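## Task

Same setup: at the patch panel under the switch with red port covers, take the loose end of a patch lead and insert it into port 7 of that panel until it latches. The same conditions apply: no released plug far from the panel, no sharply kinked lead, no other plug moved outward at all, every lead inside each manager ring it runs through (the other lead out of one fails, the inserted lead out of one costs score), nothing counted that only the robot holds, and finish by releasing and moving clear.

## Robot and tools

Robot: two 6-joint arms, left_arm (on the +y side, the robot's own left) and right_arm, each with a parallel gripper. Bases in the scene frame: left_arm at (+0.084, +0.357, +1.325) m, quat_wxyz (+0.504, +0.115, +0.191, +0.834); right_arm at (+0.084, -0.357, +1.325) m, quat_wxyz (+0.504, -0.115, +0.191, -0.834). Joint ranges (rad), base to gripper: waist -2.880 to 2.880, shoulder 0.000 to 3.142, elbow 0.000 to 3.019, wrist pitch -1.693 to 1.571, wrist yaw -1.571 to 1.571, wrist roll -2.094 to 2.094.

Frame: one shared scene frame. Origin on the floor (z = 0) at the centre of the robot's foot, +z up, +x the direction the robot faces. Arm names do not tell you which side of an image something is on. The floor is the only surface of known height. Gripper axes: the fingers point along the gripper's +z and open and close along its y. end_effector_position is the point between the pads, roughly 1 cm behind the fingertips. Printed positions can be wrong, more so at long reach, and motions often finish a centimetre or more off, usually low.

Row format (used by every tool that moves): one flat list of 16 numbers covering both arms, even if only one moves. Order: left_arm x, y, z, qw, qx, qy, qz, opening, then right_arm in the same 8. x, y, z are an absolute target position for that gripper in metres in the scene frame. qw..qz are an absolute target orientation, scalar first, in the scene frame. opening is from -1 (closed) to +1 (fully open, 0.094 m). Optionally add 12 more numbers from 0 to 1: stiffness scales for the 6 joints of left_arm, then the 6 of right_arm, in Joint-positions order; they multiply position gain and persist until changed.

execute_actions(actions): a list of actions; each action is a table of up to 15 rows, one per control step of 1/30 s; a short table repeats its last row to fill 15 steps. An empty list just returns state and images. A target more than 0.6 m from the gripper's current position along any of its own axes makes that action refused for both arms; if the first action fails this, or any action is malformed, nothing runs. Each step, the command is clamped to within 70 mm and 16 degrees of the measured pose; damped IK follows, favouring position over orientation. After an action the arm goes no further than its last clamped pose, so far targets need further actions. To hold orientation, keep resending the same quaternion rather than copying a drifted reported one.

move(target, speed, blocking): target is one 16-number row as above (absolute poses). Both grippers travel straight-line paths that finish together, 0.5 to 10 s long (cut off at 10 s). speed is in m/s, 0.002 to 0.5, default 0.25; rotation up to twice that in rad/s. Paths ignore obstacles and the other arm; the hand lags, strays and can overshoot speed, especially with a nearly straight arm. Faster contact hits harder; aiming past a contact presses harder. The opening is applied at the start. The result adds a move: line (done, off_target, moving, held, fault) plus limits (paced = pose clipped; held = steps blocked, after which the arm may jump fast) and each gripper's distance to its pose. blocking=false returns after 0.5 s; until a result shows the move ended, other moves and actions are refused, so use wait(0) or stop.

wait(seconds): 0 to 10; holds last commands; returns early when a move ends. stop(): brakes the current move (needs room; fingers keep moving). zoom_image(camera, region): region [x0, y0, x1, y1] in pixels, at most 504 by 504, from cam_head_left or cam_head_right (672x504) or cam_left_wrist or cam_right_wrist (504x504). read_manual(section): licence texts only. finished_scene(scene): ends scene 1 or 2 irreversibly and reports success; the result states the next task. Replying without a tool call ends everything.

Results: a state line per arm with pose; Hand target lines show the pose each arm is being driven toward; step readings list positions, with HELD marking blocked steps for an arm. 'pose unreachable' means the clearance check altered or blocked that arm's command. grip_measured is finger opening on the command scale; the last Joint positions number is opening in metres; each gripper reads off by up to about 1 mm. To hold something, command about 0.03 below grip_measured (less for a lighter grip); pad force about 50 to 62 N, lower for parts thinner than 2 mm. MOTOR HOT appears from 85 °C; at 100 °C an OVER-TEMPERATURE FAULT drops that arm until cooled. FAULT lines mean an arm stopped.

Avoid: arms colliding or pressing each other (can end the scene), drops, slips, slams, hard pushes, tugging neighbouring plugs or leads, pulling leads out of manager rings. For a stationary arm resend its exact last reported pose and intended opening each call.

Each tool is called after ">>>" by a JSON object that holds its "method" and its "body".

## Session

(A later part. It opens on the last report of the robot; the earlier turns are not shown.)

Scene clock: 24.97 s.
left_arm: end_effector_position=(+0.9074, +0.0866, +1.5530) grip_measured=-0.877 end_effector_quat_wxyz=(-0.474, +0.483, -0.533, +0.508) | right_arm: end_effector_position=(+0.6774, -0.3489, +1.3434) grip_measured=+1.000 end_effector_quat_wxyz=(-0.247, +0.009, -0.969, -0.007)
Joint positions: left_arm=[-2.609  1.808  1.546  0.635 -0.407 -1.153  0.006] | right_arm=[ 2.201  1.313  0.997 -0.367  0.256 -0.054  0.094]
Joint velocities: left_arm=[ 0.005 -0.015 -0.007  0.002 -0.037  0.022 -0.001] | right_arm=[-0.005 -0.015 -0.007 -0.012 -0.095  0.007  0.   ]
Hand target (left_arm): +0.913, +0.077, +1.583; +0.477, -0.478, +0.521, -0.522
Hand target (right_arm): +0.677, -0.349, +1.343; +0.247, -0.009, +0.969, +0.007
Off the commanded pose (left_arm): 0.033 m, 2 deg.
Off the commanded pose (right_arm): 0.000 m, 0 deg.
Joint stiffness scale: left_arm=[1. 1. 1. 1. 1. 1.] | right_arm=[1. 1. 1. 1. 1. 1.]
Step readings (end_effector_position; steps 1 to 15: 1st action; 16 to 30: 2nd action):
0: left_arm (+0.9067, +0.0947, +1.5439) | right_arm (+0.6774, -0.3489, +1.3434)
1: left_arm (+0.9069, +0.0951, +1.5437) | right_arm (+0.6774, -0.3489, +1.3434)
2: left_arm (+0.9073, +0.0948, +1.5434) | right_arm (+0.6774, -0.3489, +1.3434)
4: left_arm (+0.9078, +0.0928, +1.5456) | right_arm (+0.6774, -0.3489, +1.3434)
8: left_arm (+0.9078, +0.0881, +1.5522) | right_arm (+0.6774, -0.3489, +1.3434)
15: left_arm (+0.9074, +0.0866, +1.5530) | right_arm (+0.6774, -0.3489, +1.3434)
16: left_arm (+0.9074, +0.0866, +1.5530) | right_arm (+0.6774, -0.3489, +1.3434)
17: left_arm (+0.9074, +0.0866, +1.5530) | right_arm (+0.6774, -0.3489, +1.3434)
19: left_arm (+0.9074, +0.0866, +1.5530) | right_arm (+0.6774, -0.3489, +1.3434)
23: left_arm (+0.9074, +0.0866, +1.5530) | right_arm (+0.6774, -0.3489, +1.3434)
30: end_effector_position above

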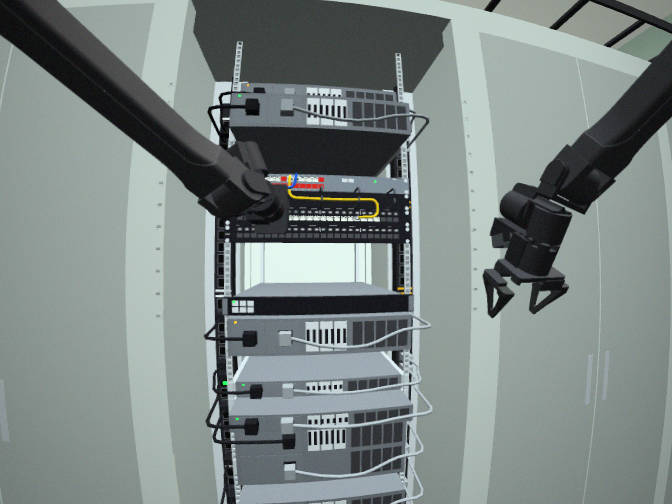

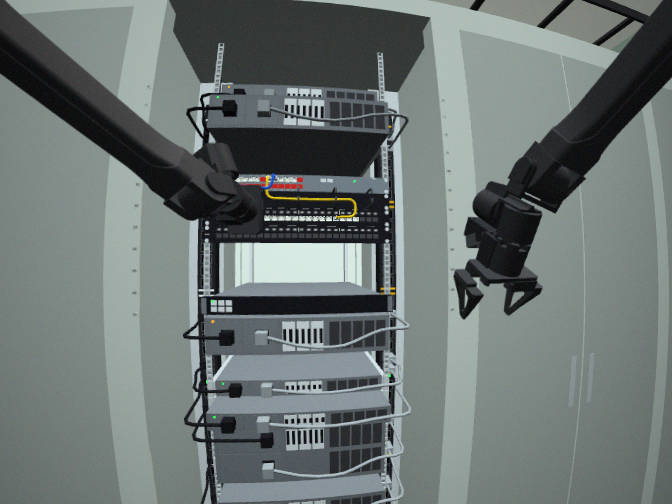

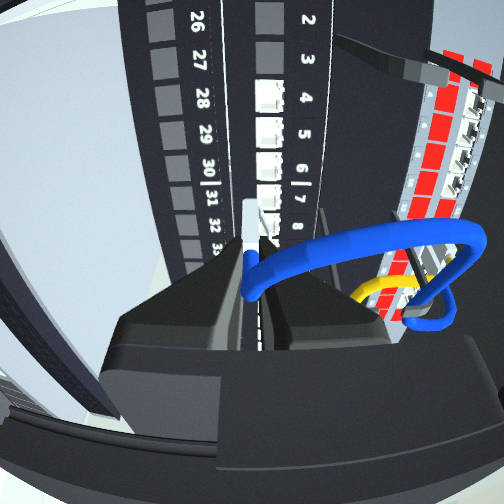

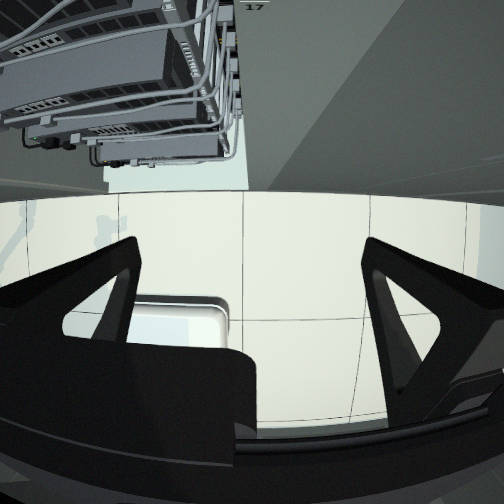

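>>> {"method": "execute_actions", "body": {"actions": [[[0.917,0.076,1.592,0.487,-0.469,0.514,-0.530,-0.91,0.6774,-0.3489,1.3434,0.247,-0.009,0.969,0.007,1]],[[0.917,0.076,1.592,0.487,-0.469,0.514,-0.530,-0.91,0.6774,-0.3489,1.3434,0.247,-0.009,0.969,0.007,1]]]}}

>>> {"method": "zoom_image", "body": {"camera": "cam_left_wrist", "region": [190,130,310,270]}}

Scene clock: 26.23 s.
left_arm: end_effector_position=(+0.9085, +0.0858, +1.5561) grip_measured=-0.877 end_effector_quat_wxyz=(-0.478, +0.476, -0.536, +0.508) | right_arm: end_effector_position=(+0.6774, -0.3489, +1.3434) grip_measured=+1.000 end_effector_quat_wxyz=(-0.247, +0.009, -0.969, -0.007)
Joint positions: left_arm=[-2.609  1.808  1.551  0.635 -0.398 -1.138  0.006] | right_arm=[ 2.201  1.313  0.997 -0.367  0.256 -0.054  0.094]
Joint velocities: left_arm=[ 0.005 -0.015 -0.007  0.002 -0.022 -0.007 -0.001] | right_arm=[-0.005 -0.015 -0.012 -0.012  0.037 -0.11   0.   ]
Hand target (left_arm): +0.914, +0.078, +1.592; +0.486, -0.469, +0.513, -0.529
Hand target (right_arm): +0.677, -0.349, +1.343; +0.247, -0.009, +0.969, +0.007
Off the commanded pose (left_arm): 0.038 m, 4 deg.
Off the commanded pose (right_arm): 0.000 m, 0 deg.
Joint stiffness scale: left_arm=[1. 1. 1. 1. 1. 1.] | right_arm=[1. 1. 1. 1. 1. 1.]
Step readings (end_effector_position; steps 1 to 15: 1st action; 16 to 30: 2nd action):
0: left_arm (+0.9074, +0.0866, +1.5530) | right_arm (+0.6774, -0.3489, +1.3434)
1: left_arm (+0.9074, +0.0861, +1.5532) | right_arm (+0.6774, -0.3489, +1.3434)
2: left_arm (+0.9075, +0.0857, +1.5536) | right_arm (+0.6774, -0.3489, +1.3434)
4: left_arm (+0.9077, +0.0855, +1.5543) | right_arm (+0.6774, -0.3489, +1.3434)
8: left_arm (+0.9083, +0.0857, +1.5557) | right_arm (+0.6774, -0.3489, +1.3434)
15: left_arm (+0.9085, +0.0858, +1.5561) | right_arm (+0.6774, -0.3489, +1.3434)
16: left_arm (+0.9085, +0.0858, +1.5561) | right_arm (+0.6774, -0.3489, +1.3434)
17: left_arm (+0.9085, +0.0858, +1.5561) | right_arm (+0.6774, -0.3489, +1.3434)
19: left_arm (+0.9085, +0.0858, +1.5561) | right_arm (+0.6774, -0.3489, +1.3434)
23: left_arm (+0.9085, +0.0858, +1.5561) | right_arm (+0.6774, -0.3489, +1.3434)
30: end_effector_position above

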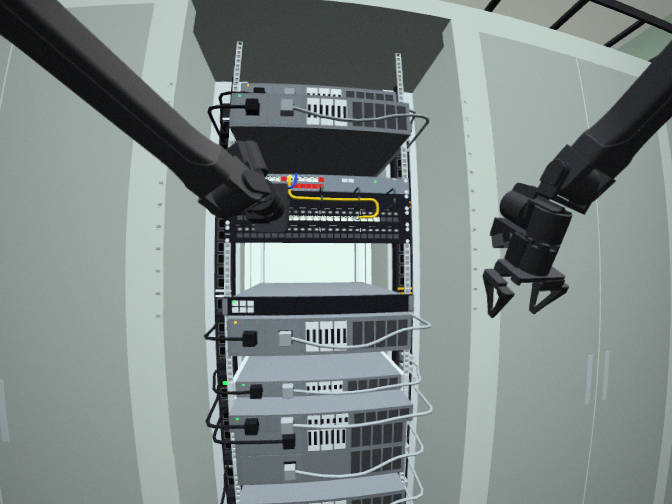

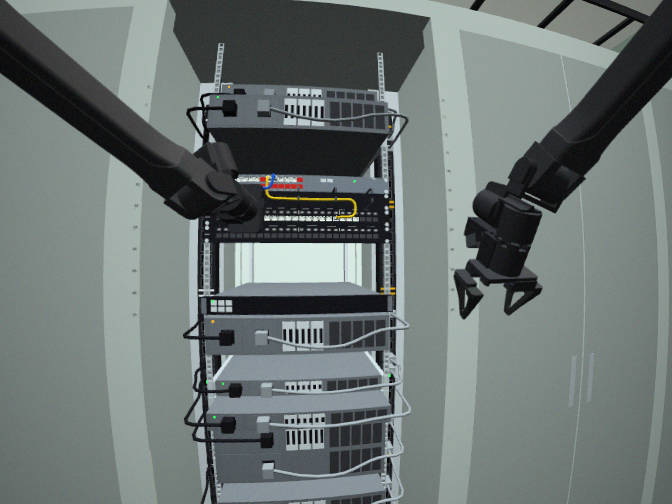

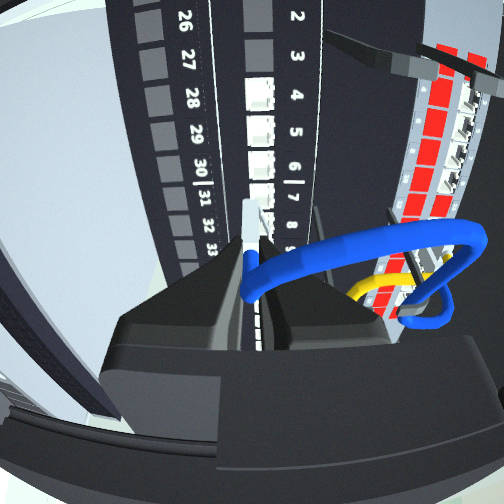

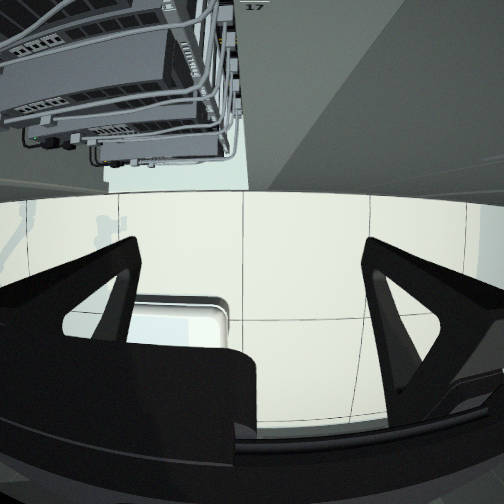

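Region (190, 130, 310, 270) of cam_left_wrist's 504x504 image, scaled by 3.600, with more detail than that image has; it fills the left 432 columns of this view, and the rest is white.

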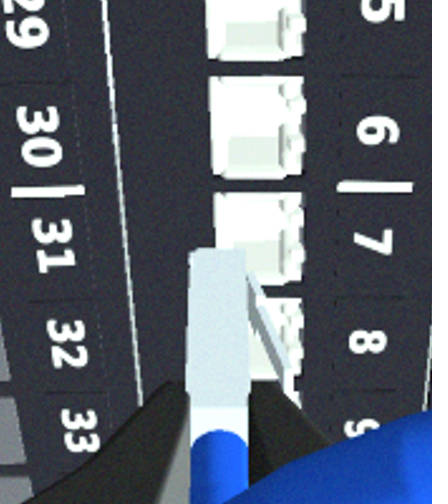

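>>> {"method": "execute_actions", "body": {"actions": [[[0.917,0.076,1.598,0.483,-0.473,0.501,-0.543,-0.91,0.6774,-0.3489,1.3434,0.247,-0.009,0.969,0.007,1]]]}}

>>> {"method": "zoom_image", "body": {"camera": "cam_left_wrist", "region": [190,130,310,270]}}

Scene clock: 26.97 s.
left_arm: end_effector_position=(+0.9084, +0.0847, +1.5566) grip_measured=-0.877 end_effector_quat_wxyz=(-0.474, +0.477, -0.534, +0.513) | right_arm: end_effector_position=(+0.6774, -0.3489, +1.3434) grip_measured=+1.000 end_effector_quat_wxyz=(-0.247, +0.009, -0.969, -0.007)
Joint positions: left_arm=[-2.609  1.808  1.551  0.635 -0.392 -1.148  0.006] | right_arm=[ 2.201  1.313  0.997 -0.367  0.256 -0.054  0.094]
Joint velocities: left_arm=[ 0.005 -0.015 -0.007 -0.002  0.022  0.007  0.001] | right_arm=[ 0.005  0.015 -0.012  0.002  0.007  0.037  0.   ]
Hand target (left_arm): +0.914, +0.078, +1.598; +0.481, -0.473, +0.500, -0.542
Hand target (right_arm): +0.677, -0.349, +1.343; +0.247, -0.009, +0.969, +0.007
Off the commanded pose (left_arm): 0.043 m, 5 deg.
Off the commanded pose (right_arm): 0.000 m, 0 deg.
Joint stiffness scale: left_arm=[1. 1. 1. 1. 1. 1.] | right_arm=[1. 1. 1. 1. 1. 1.]
Step readings (end_effector_position):
0: left_arm (+0.9085, +0.0858, +1.5561) | right_arm (+0.6774, -0.3489, +1.3434)
1: left_arm (+0.9085, +0.0853, +1.5563) | right_arm (+0.6774, -0.3489, +1.3434)
2: left_arm (+0.9084, +0.0849, +1.5565) | right_arm (+0.6774, -0.3489, +1.3434)
4: left_arm (+0.9084, +0.0847, +1.5566) | right_arm (+0.6774, -0.3489, +1.3434)
8: left_arm (+0.9084, +0.0847, +1.5566) | right_arm (+0.6774, -0.3489, +1.3434)
15: end_effector_position above

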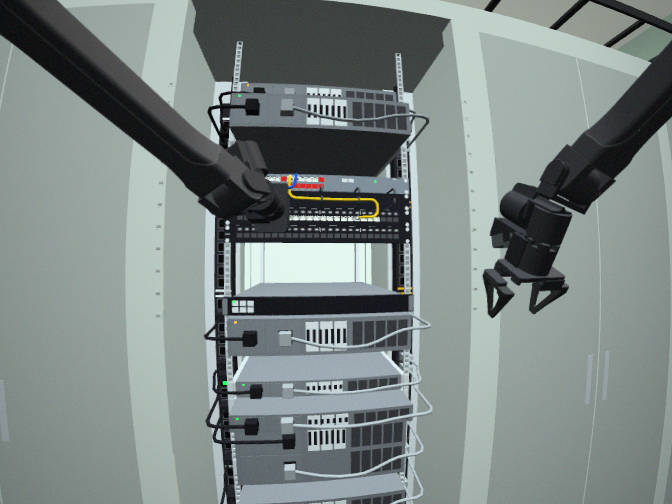

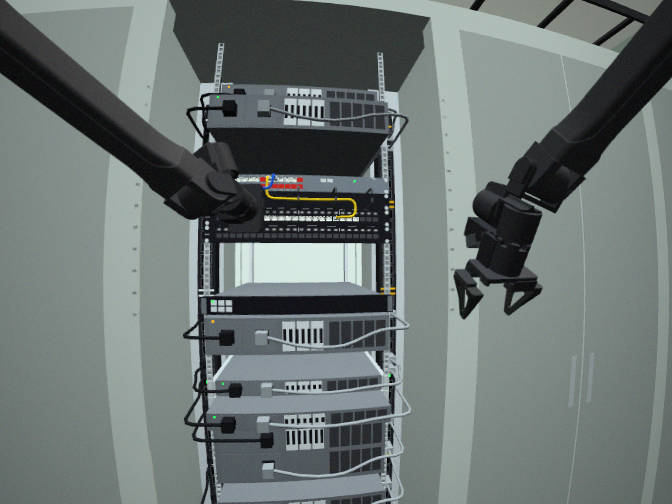

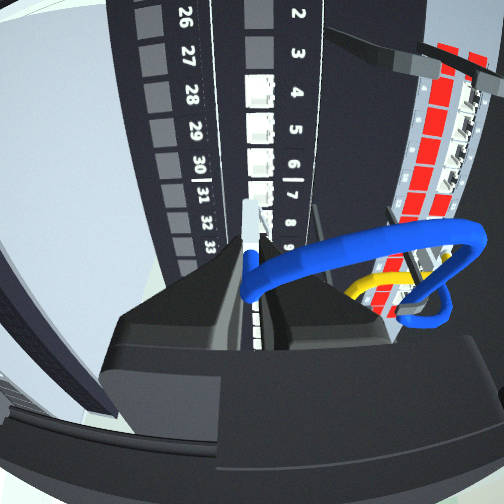

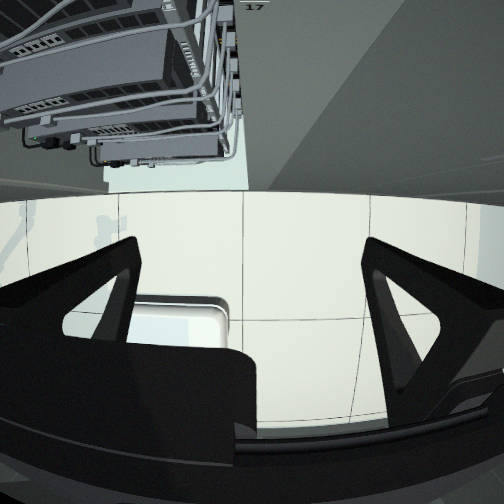

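Region (190, 130, 310, 270) of cam_left_wrist's 504x504 image, scaled by 3.600, with more detail than that image has; it fills the left 432 columns of this view, and the rest is white.

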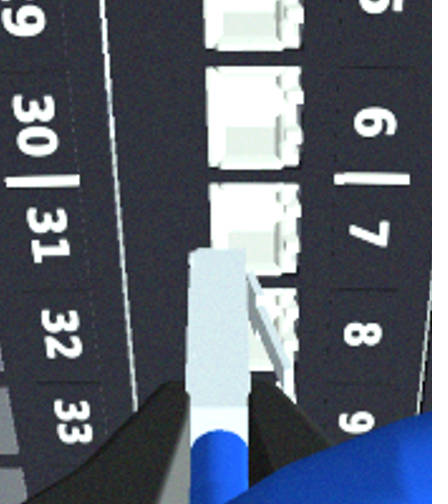

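>>> {"method": "execute_actions", "body": {"actions": [[[0.924,0.078,1.598,0.483,-0.473,0.501,-0.543,-0.91,0.6774,-0.3489,1.3434,0.247,-0.009,0.969,0.007,1]]]}}

>>> {"method": "zoom_image", "body": {"camera": "cam_left_wrist", "region": [190,130,310,270]}}

Scene clock: 27.70 s.
left_arm: end_effector_position=(+0.9144, +0.0856, +1.5684) grip_measured=-0.877 end_effector_quat_wxyz=(-0.477, +0.476, -0.525, +0.521) | right_arm: end_effector_position=(+0.6774, -0.3489, +1.3434) grip_measured=+1.000 end_effector_quat_wxyz=(-0.247, +0.009, -0.969, -0.007)
Joint positions: left_arm=[-2.609  1.812  1.577  0.635 -0.385 -1.152  0.006] | right_arm=[ 2.201  1.313  0.997 -0.367  0.256 -0.054  0.094]
Joint velocities: left_arm=[ 0.005 -0.015  0.002 -0.017 -0.022 -0.007  0.001] | right_arm=[ 0.005 -0.005 -0.002 -0.002  0.022 -0.022  0.   ]
Hand target (left_arm): +0.922, +0.079, +1.598; +0.482, -0.473, +0.500, -0.542
Hand target (right_arm): +0.677, -0.349, +1.343; +0.247, -0.009, +0.969, +0.007
Off the commanded pose (left_arm): 0.032 m, 4 deg.
Off the commanded pose (right_arm): 0.000 m, 0 deg.
Joint stiffness scale: left_arm=[1. 1. 1. 1. 1. 1.] | right_arm=[1. 1. 1. 1. 1. 1.]
Step readings (end_effector_position):
0: left_arm (+0.9084, +0.0847, +1.5566) | right_arm (+0.6774, -0.3489, +1.3434)
1: left_arm (+0.9087, +0.0845, +1.5574) | right_arm (+0.6774, -0.3489, +1.3434)
2: left_arm (+0.9094, +0.0840, +1.5582) | right_arm (+0.6774, -0.3489, +1.3434)
4: left_arm (+0.9112, +0.0841, +1.5614) | right_arm (+0.6774, -0.3489, +1.3434)
8: left_arm (+0.9138, +0.0854, +1.5672) | right_arm (+0.6774, -0.3489, +1.3434)
15: end_effector_position above

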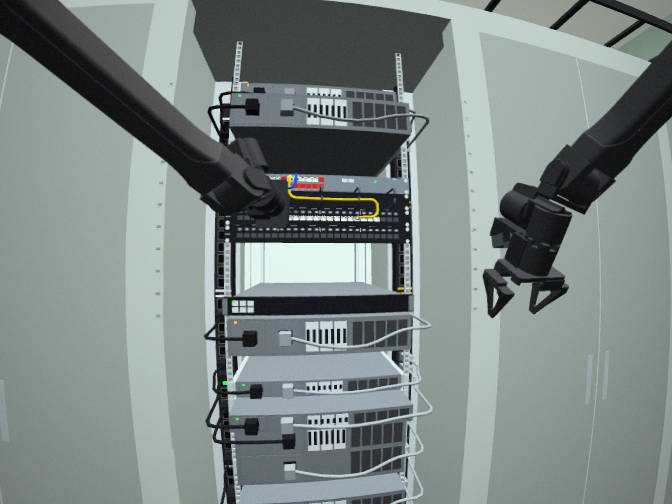

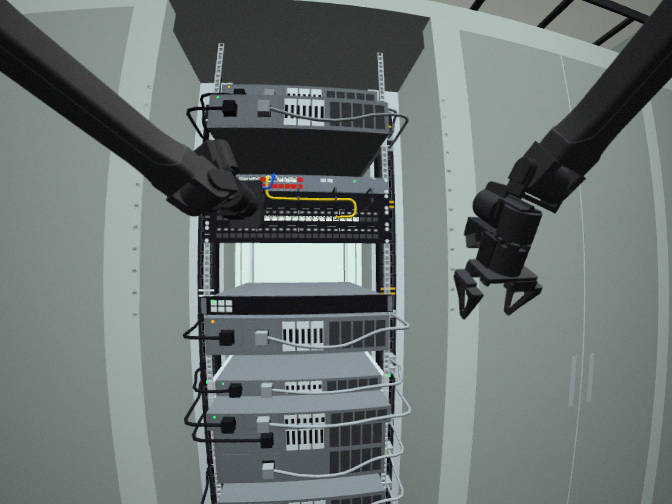

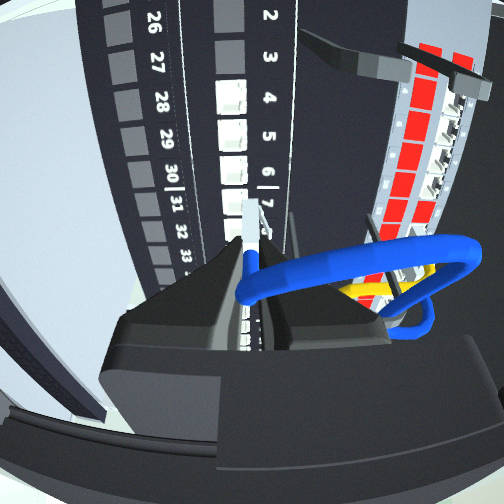

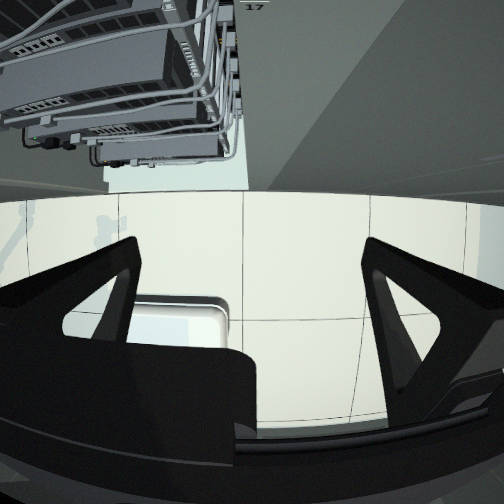

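Region (190, 130, 310, 270) of cam_left_wrist's 504x504 image, scaled by 3.600, with more detail than that image has; it fills the left 432 columns of this view, and the rest is white.

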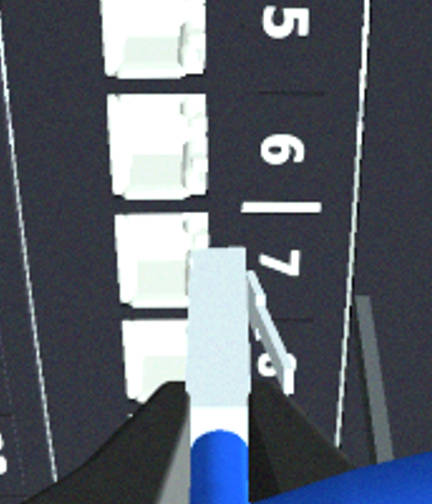

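>>> {"method": "execute_actions", "body": {"actions": [[[0.924,0.078,1.588,0.468,-0.489,0.5025,-0.541,-0.91,0.6774,-0.3489,1.3434,0.247,-0.009,0.969,0.007,1]]]}}

>>> {"method": "zoom_image", "body": {"camera": "cam_left_wrist", "region": [190,130,310,270]}}

Scene clock: 28.47 s.
left_arm: end_effector_position=(+0.9145, +0.0861, +1.5661) grip_measured=-0.877 end_effector_quat_wxyz=(-0.467, +0.489, -0.515, +0.527) | right_arm: end_effector_position=(+0.6774, -0.3489, +1.3434) grip_measured=+1.000 end_effector_quat_wxyz=(-0.247, +0.009, -0.969, -0.007)
Joint positions: left_arm=[-2.609  1.814  1.577  0.635 -0.393 -1.191  0.006] | right_arm=[ 2.201  1.313  0.997 -0.367  0.256 -0.054  0.094]
Joint velocities: left_arm=[ 0.005 -0.015 -0.007  0.002 -0.022 -0.022 -0.   ] | right_arm=[-0.005 -0.005 -0.002  0.012 -0.051 -0.007  0.   ]
Hand target (left_arm): +0.922, +0.079, +1.588; +0.467, -0.488, +0.502, -0.540
Hand target (right_arm): +0.677, -0.349, +1.343; +0.247, -0.009, +0.969, +0.007
Off the commanded pose (left_arm): 0.025 m, 2 deg.
Off the commanded pose (right_arm): 0.000 m, 0 deg.
Joint stiffness scale: left_arm=[1. 1. 1. 1. 1. 1.] | right_arm=[1. 1. 1. 1. 1. 1.]
Step readings (end_effector_position):
0: left_arm (+0.9144, +0.0855, +1.5681) | right_arm (+0.6774, -0.3489, +1.3434)
1: left_arm (+0.9144, +0.0859, +1.5679) | right_arm (+0.6774, -0.3489, +1.3434)
2: left_arm (+0.9144, +0.0864, +1.5677) | right_arm (+0.6774, -0.3489, +1.3434)
4: left_arm (+0.9145, +0.0865, +1.5670) | right_arm (+0.6774, -0.3489, +1.3434)
8: left_arm (+0.9145, +0.0863, +1.5664) | right_arm (+0.6774, -0.3489, +1.3434)
15: end_effector_position above

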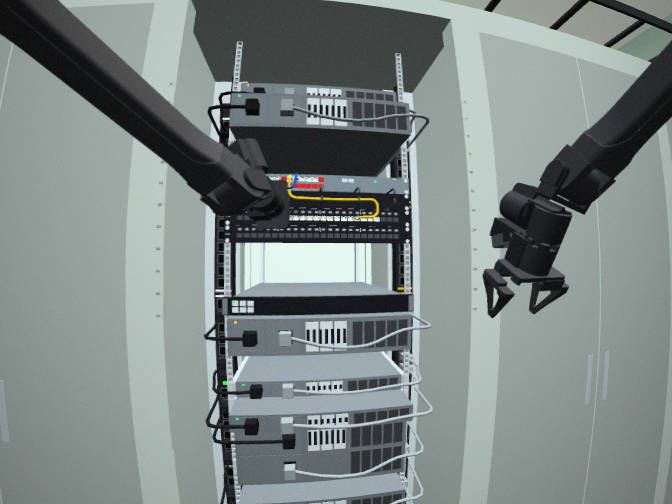

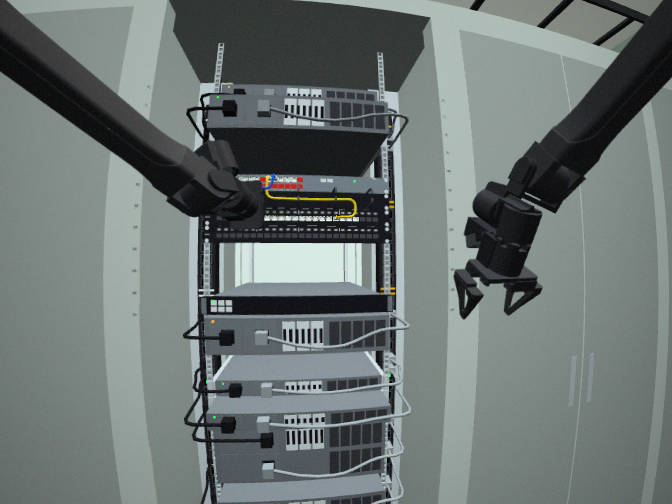

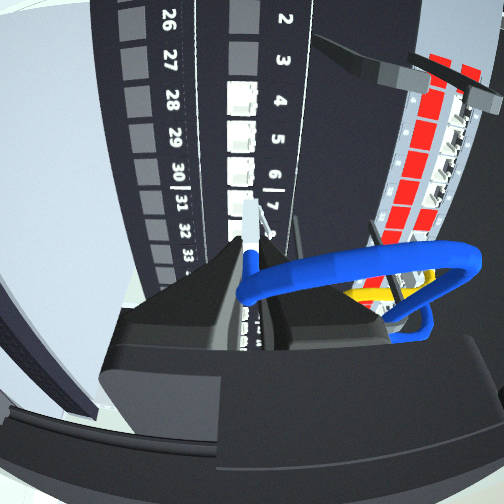

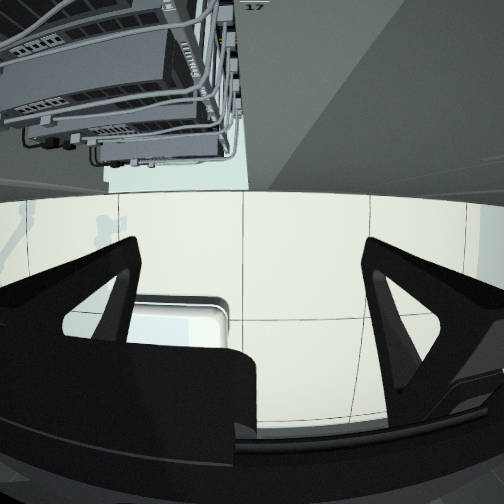

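Region (190, 130, 310, 270) of cam_left_wrist's 504x504 image, scaled by 3.600, with more detail than that image has; it fills the left 432 columns of this view, and the rest is white.

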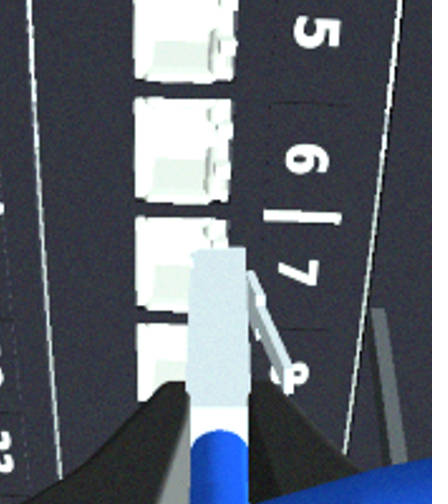

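>>> {"method": "execute_actions", "body": {"actions": [[[0.924,0.078,1.582,0.468,-0.489,0.5025,-0.541,-0.91,0.6774,-0.3489,1.3434,0.247,-0.009,0.969,0.007,1]]]}}

>>> {"method": "zoom_image", "body": {"camera": "cam_left_wrist", "region": [190,130,310,270]}}

Scene clock: 29.13 s.
left_arm: end_effector_position=(+0.9144, +0.0836, +1.5607) grip_measured=-0.877 end_effector_quat_wxyz=(-0.465, +0.490, -0.517, +0.526) | right_arm: end_effector_position=(+0.6774, -0.3489, +1.3434) grip_measured=+1.000 end_effector_quat_wxyz=(-0.247, +0.009, -0.969, -0.007)
Joint positions: left_arm=[-2.609  1.821  1.577  0.635 -0.393 -1.194  0.006] | right_arm=[ 2.201  1.313  0.997 -0.367  0.256 -0.054  0.094]
Joint velocities: left_arm=[-0.024  0.005 -0.007 -0.012  0.007 -0.022 -0.001] | right_arm=[-0.005  0.015 -0.002 -0.027  0.022 -0.037  0.   ]
Hand target (left_arm): +0.922, +0.079, +1.582; +0.467, -0.488, +0.502, -0.540
Hand target (right_arm): +0.677, -0.349, +1.343; +0.247, -0.009, +0.969, +0.007
Off the commanded pose (left_arm): 0.024 m, 2 deg.
Off the commanded pose (right_arm): 0.000 m, 0 deg.
Joint stiffness scale: left_arm=[1. 1. 1. 1. 1. 1.] | right_arm=[1. 1. 1. 1. 1. 1.]
Step readings (end_effector_position):
0: left_arm (+0.9145, +0.0861, +1.5661) | right_arm (+0.6774, -0.3489, +1.3434)
1: left_arm (+0.9145, +0.0860, +1.5658) | right_arm (+0.6774, -0.3489, +1.3434)
2: left_arm (+0.9145, +0.0859, +1.5655) | right_arm (+0.6774, -0.3489, +1.3434)
4: left_arm (+0.9145, +0.0853, +1.5644) | right_arm (+0.6774, -0.3489, +1.3434)
8: left_arm (+0.9144, +0.0840, +1.5615) | right_arm (+0.6774, -0.3489, +1.3434)
15: end_effector_position above

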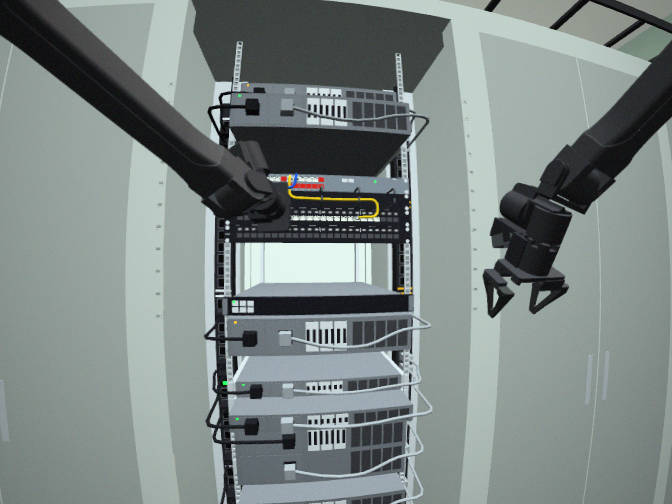

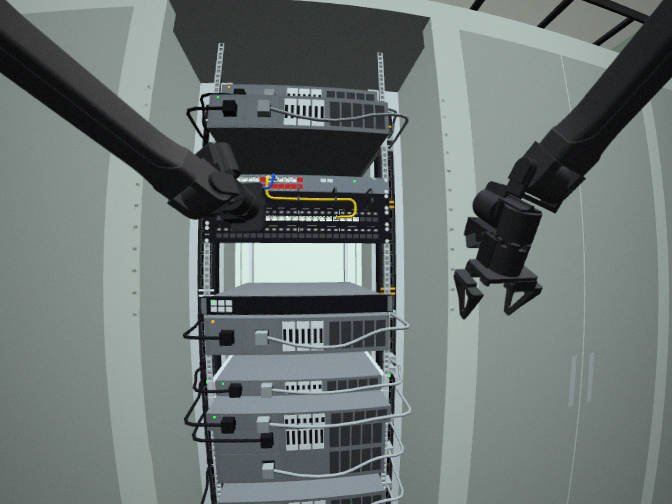

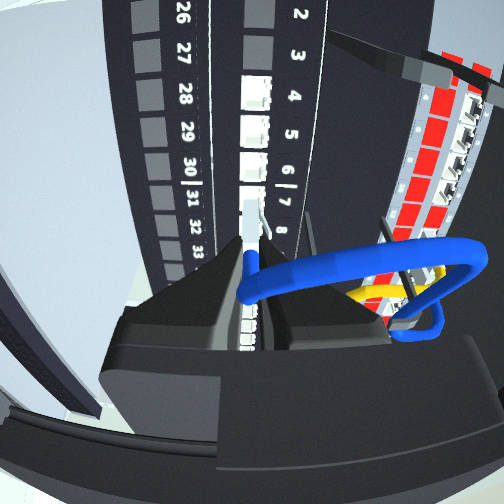

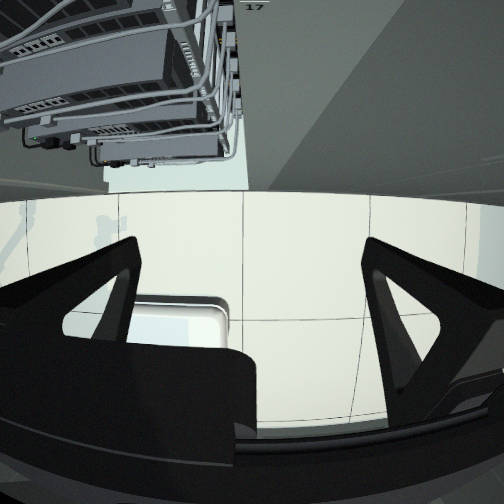

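Region (190, 130, 310, 270) of cam_left_wrist's 504x504 image, scaled by 3.600, with more detail than that image has; it fills the left 432 columns of this view, and the rest is white.

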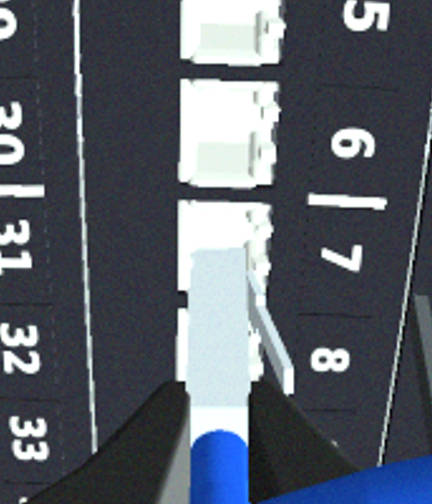

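>>> {"method": "execute_actions", "body": {"actions": [[[0.931,0.078,1.582,0.468,-0.489,0.5025,-0.541,-0.91,0.6774,-0.3489,1.3434,0.247,-0.009,0.969,0.007,1]]]}}

>>> {"method": "zoom_image", "body": {"camera": "cam_left_wrist", "region": [190,130,310,270]}}

Scene clock: 30.17 s.
left_arm: end_effector_position=(+0.9187, +0.0815, +1.5625) grip_measured=-0.877 end_effector_quat_wxyz=(-0.466, +0.489, -0.514, +0.529) | right_arm: end_effector_position=(+0.6774, -0.3489, +1.3434) grip_measured=+1.000 end_effector_quat_wxyz=(-0.247, +0.009, -0.969, -0.007)
Joint positions: left_arm=[-2.609  1.833  1.597  0.635 -0.39  -1.196  0.006] | right_arm=[ 2.201  1.313  0.997 -0.367  0.256 -0.054  0.094]
Joint velocities: left_arm=[-0.015  0.015 -0.002  0.007 -0.037  0.007  0.001] | right_arm=[-0.034  0.005  0.017 -0.012  0.022 -0.037  0.   ]
Hand target (left_arm): +0.929, +0.079, +1.582; +0.467, -0.488, +0.502, -0.540
Hand target (right_arm): +0.677, -0.349, +1.343; +0.247, -0.009, +0.969, +0.007
Off the commanded pose (left_arm): 0.023 m, 2 deg.
Off the commanded pose (right_arm): 0.000 m, 0 deg.
Joint stiffness scale: left_arm=[1. 1. 1. 1. 1. 1.] | right_arm=[1. 1. 1. 1. 1. 1.]
Step readings (end_effector_position):
0: left_arm (+0.9144, +0.0836, +1.5607) | right_arm (+0.6774, -0.3489, +1.3434)
1: left_arm (+0.9147, +0.0833, +1.5608) | right_arm (+0.6774, -0.3489, +1.3434)
2: left_arm (+0.9156, +0.0830, +1.5616) | right_arm (+0.6774, -0.3489, +1.3434)
4: left_arm (+0.9175, +0.0823, +1.5627) | right_arm (+0.6774, -0.3489, +1.3434)
8: left_arm (+0.9187, +0.0818, +1.5631) | right_arm (+0.6774, -0.3489, +1.3434)
15: end_effector_position above

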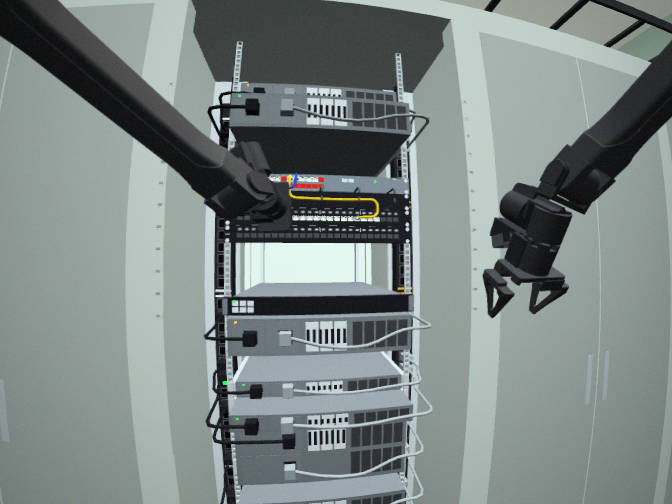

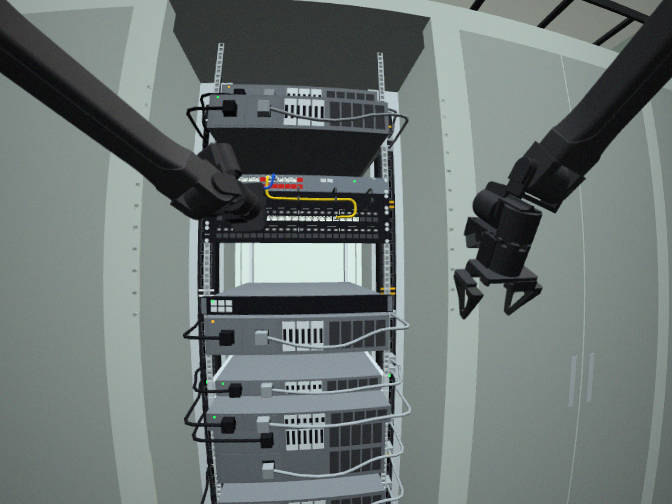

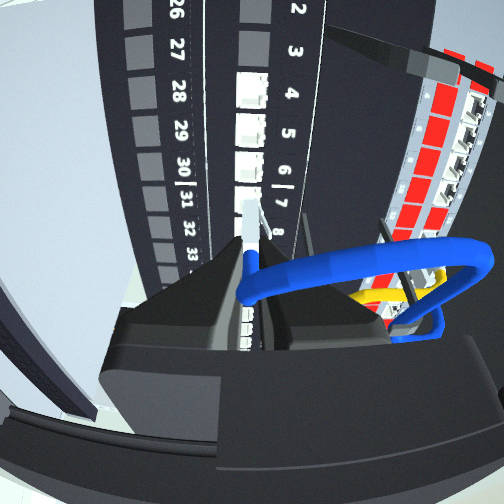

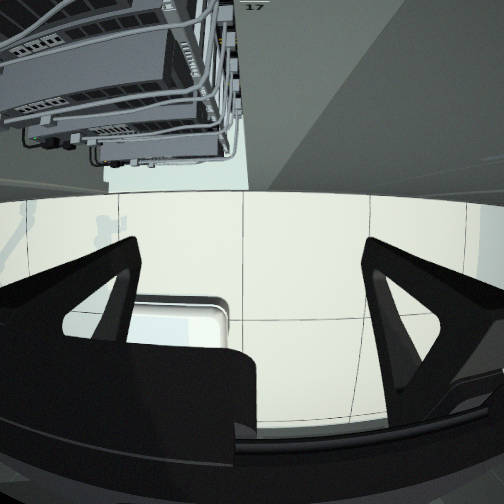

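Region (190, 130, 310, 270) of cam_left_wrist's 504x504 image, scaled by 3.600, with more detail than that image has; it fills the left 432 columns of this view, and the rest is white.

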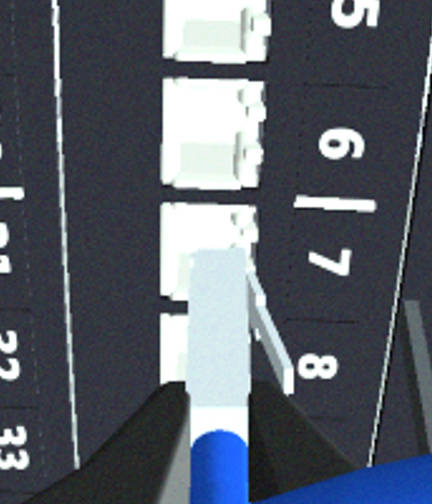

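>>> {"method": "execute_actions", "body": {"actions": [[[0.933,0.088,1.580,0.468,-0.489,0.5025,-0.541,-0.91,0.6774,-0.3489,1.3434,0.247,-0.009,0.969,0.007,1]]]}}

>>> {"method": "zoom_image", "body": {"camera": "cam_left_wrist", "region": [190,130,310,270]}}

Scene clock: 30.87 s.
left_arm: end_effector_position=(+0.9185, +0.0791, +1.5629) grip_measured=-0.877 end_effector_quat_wxyz=(-0.461, +0.486, -0.515, +0.535) | right_arm: end_effector_position=(+0.6774, -0.3489, +1.3434) grip_measured=+1.000 end_effector_quat_wxyz=(-0.247, +0.009, -0.969, -0.007)
Joint positions: left_arm=[-2.609  1.833  1.597  0.633 -0.376 -1.203  0.006] | right_arm=[ 2.201  1.313  0.997 -0.367  0.256 -0.054  0.094]
Joint velocities: left_arm=[-0.024  0.005 -0.007 -0.017  0.022 -0.051 -0.001] | right_arm=[-0.005 -0.005  0.022  0.007 -0.022  0.022  0.   ]
Hand target (left_arm): +0.931, +0.089, +1.580; +0.467, -0.488, +0.502, -0.540
Hand target (right_arm): +0.677, -0.349, +1.343; +0.247, -0.009, +0.969, +0.007
Off the commanded pose (left_arm): 0.024 m, 2 deg.
Off the commanded pose (right_arm): 0.000 m, 0 deg.
Joint stiffness scale: left_arm=[1. 1. 1. 1. 1. 1.] | right_arm=[1. 1. 1. 1. 1. 1.]
Step readings (end_effector_position):
0: left_arm (+0.9187, +0.0815, +1.5625) | right_arm (+0.6774, -0.3489, +1.3434)
1: left_arm (+0.9186, +0.0805, +1.5629) | right_arm (+0.6774, -0.3489, +1.3434)
2: left_arm (+0.9185, +0.0798, +1.5630) | right_arm (+0.6774, -0.3489, +1.3434)
4: left_arm (+0.9185, +0.0792, +1.5630) | right_arm (+0.6774, -0.3489, +1.3434)
8: left_arm (+0.9185, +0.0791, +1.5629) | right_arm (+0.6774, -0.3489, +1.3434)
15: end_effector_position above

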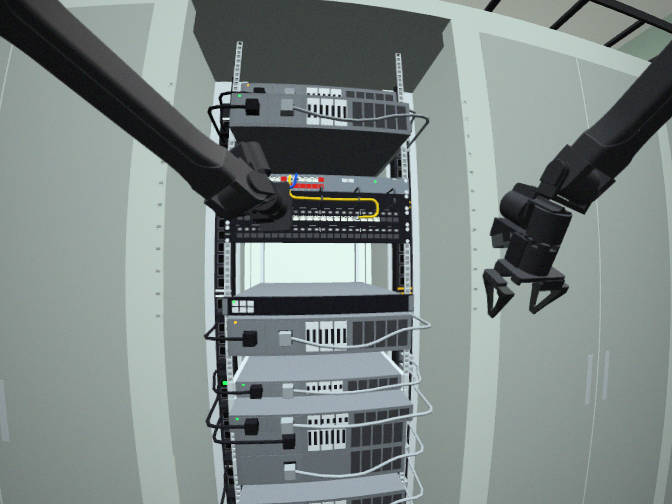

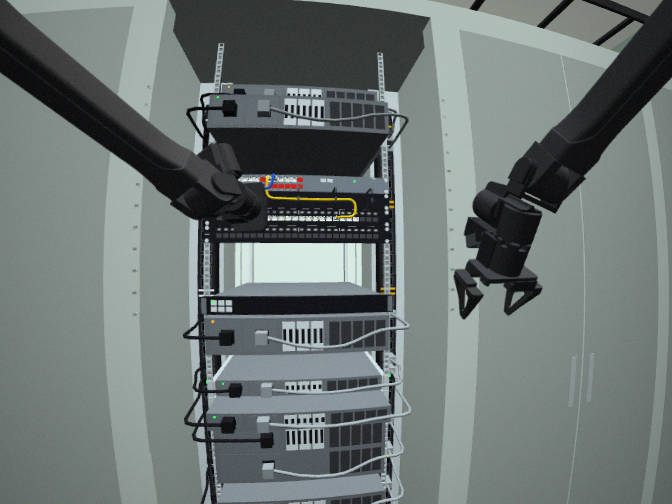

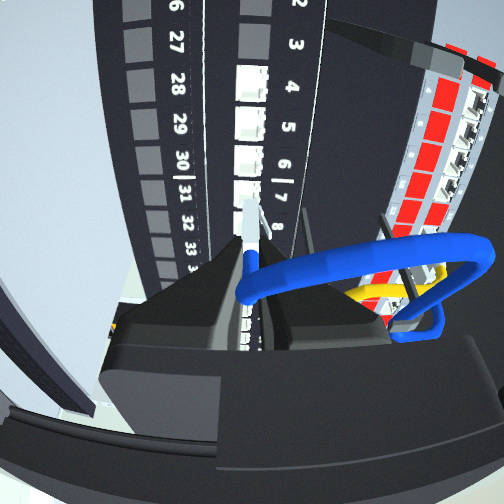

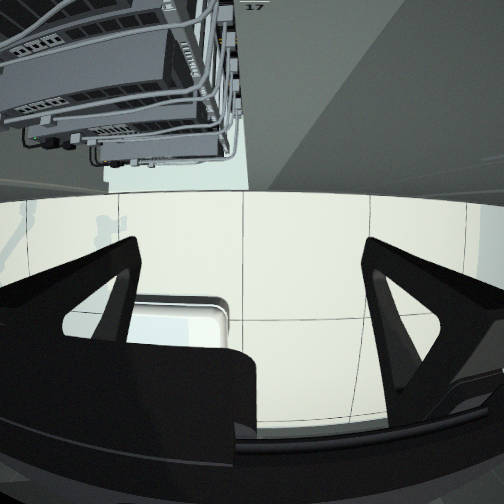

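Region (190, 130, 310, 270) of cam_left_wrist's 504x504 image, scaled by 3.600, with more detail than that image has; it fills the left 432 columns of this view, and the rest is white.

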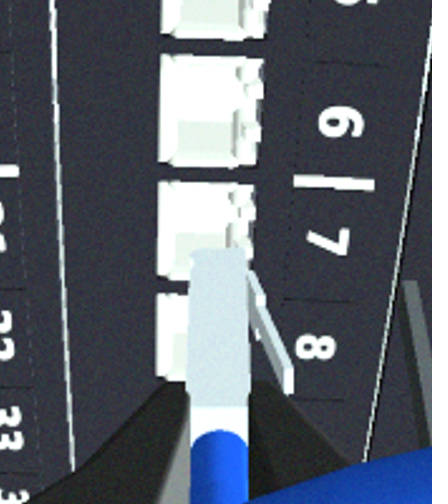

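Yaw now ~6°, good. Push j1 further.

>>> {"method": "execute_actions", "body": {"actions": [[[0.933,0.095,1.580,0.470,-0.491,0.5005,-0.539,-0.91,0.6774,-0.3489,1.3434,0.247,-0.009,0.969,0.007,1]]]}}

>>> {"method": "zoom_image", "body": {"camera": "cam_left_wrist", "region": [190,130,310,270]}}

Scene clock: 31.53 s.
left_arm: end_effector_position=(+0.9185, +0.0791, +1.5629) grip_measured=-0.877 end_effector_quat_wxyz=(-0.461, +0.487, -0.515, +0.535) | right_arm: end_effector_position=(+0.6774, -0.3489, +1.3434) grip_measured=+1.000 end_effector_quat_wxyz=(-0.247, +0.009, -0.969, -0.007)
Joint positions: left_arm=[-2.609  1.833  1.597  0.633 -0.376 -1.205  0.006] | right_arm=[ 2.201  1.313  0.997 -0.367  0.256 -0.054  0.094]
Joint velocities: left_arm=[-0.015  0.005 -0.012 -0.012 -0.022  0.022 -0.001] | right_arm=[-0.005  0.005 -0.007 -0.017 -0.066  0.051  0.   ]
Hand target (left_arm): +0.931, +0.096, +1.580; +0.469, -0.490, +0.500, -0.538
Hand target (right_arm): +0.677, -0.349, +1.343; +0.247, -0.009, +0.969, +0.007
Off the commanded pose (left_arm): 0.027 m, 2 deg.
Off the commanded pose (right_arm): 0.000 m, 0 deg.
Joint stiffness scale: left_arm=[1. 1. 1. 1. 1. 1.] | right_arm=[1. 1. 1. 1. 1. 1.]
Step readings (end_effector_position):
0: left_arm (+0.9185, +0.0791, +1.5629) | right_arm (+0.6774, -0.3489, +1.3434)
1: left_arm (+0.9185, +0.0791, +1.5629) | right_arm (+0.6774, -0.3489, +1.3434)
2: left_arm (+0.9185, +0.0791, +1.5629) | right_arm (+0.6774, -0.3489, +1.3434)
4: left_arm (+0.9185, +0.0791, +1.5629) | right_arm (+0.6774, -0.3489, +1.3434)
8: left_arm (+0.9185, +0.0791, +1.5629) | right_arm (+0.6774, -0.3489, +1.3434)
15: end_effector_position above

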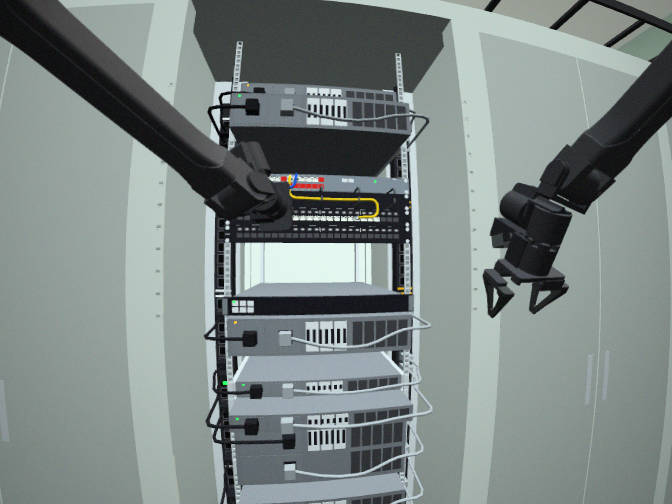

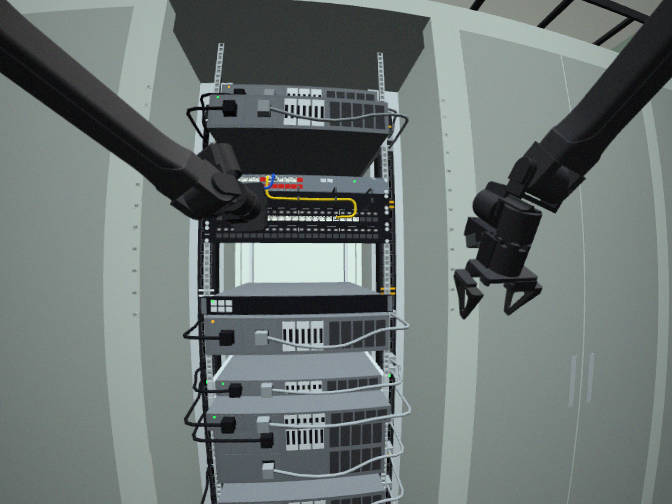

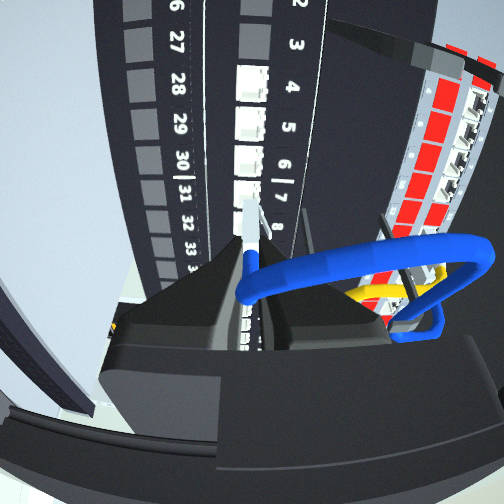

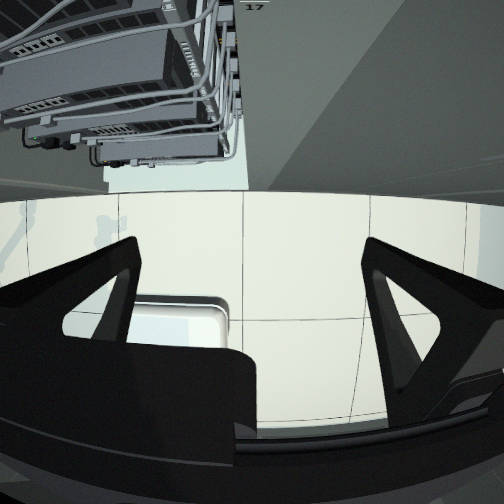

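Region (190, 130, 310, 270) of cam_left_wrist's 504x504 image, scaled by 3.600, with more detail than that image has; it fills the left 432 columns of this view, and the rest is white.

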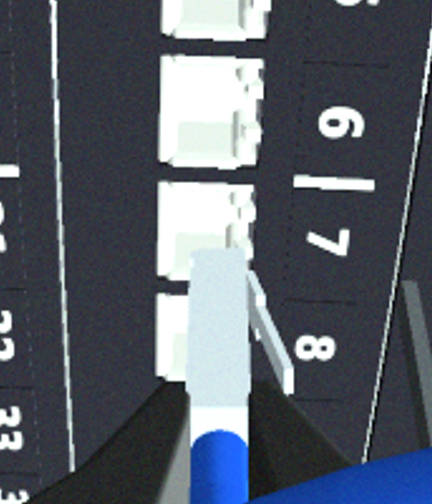

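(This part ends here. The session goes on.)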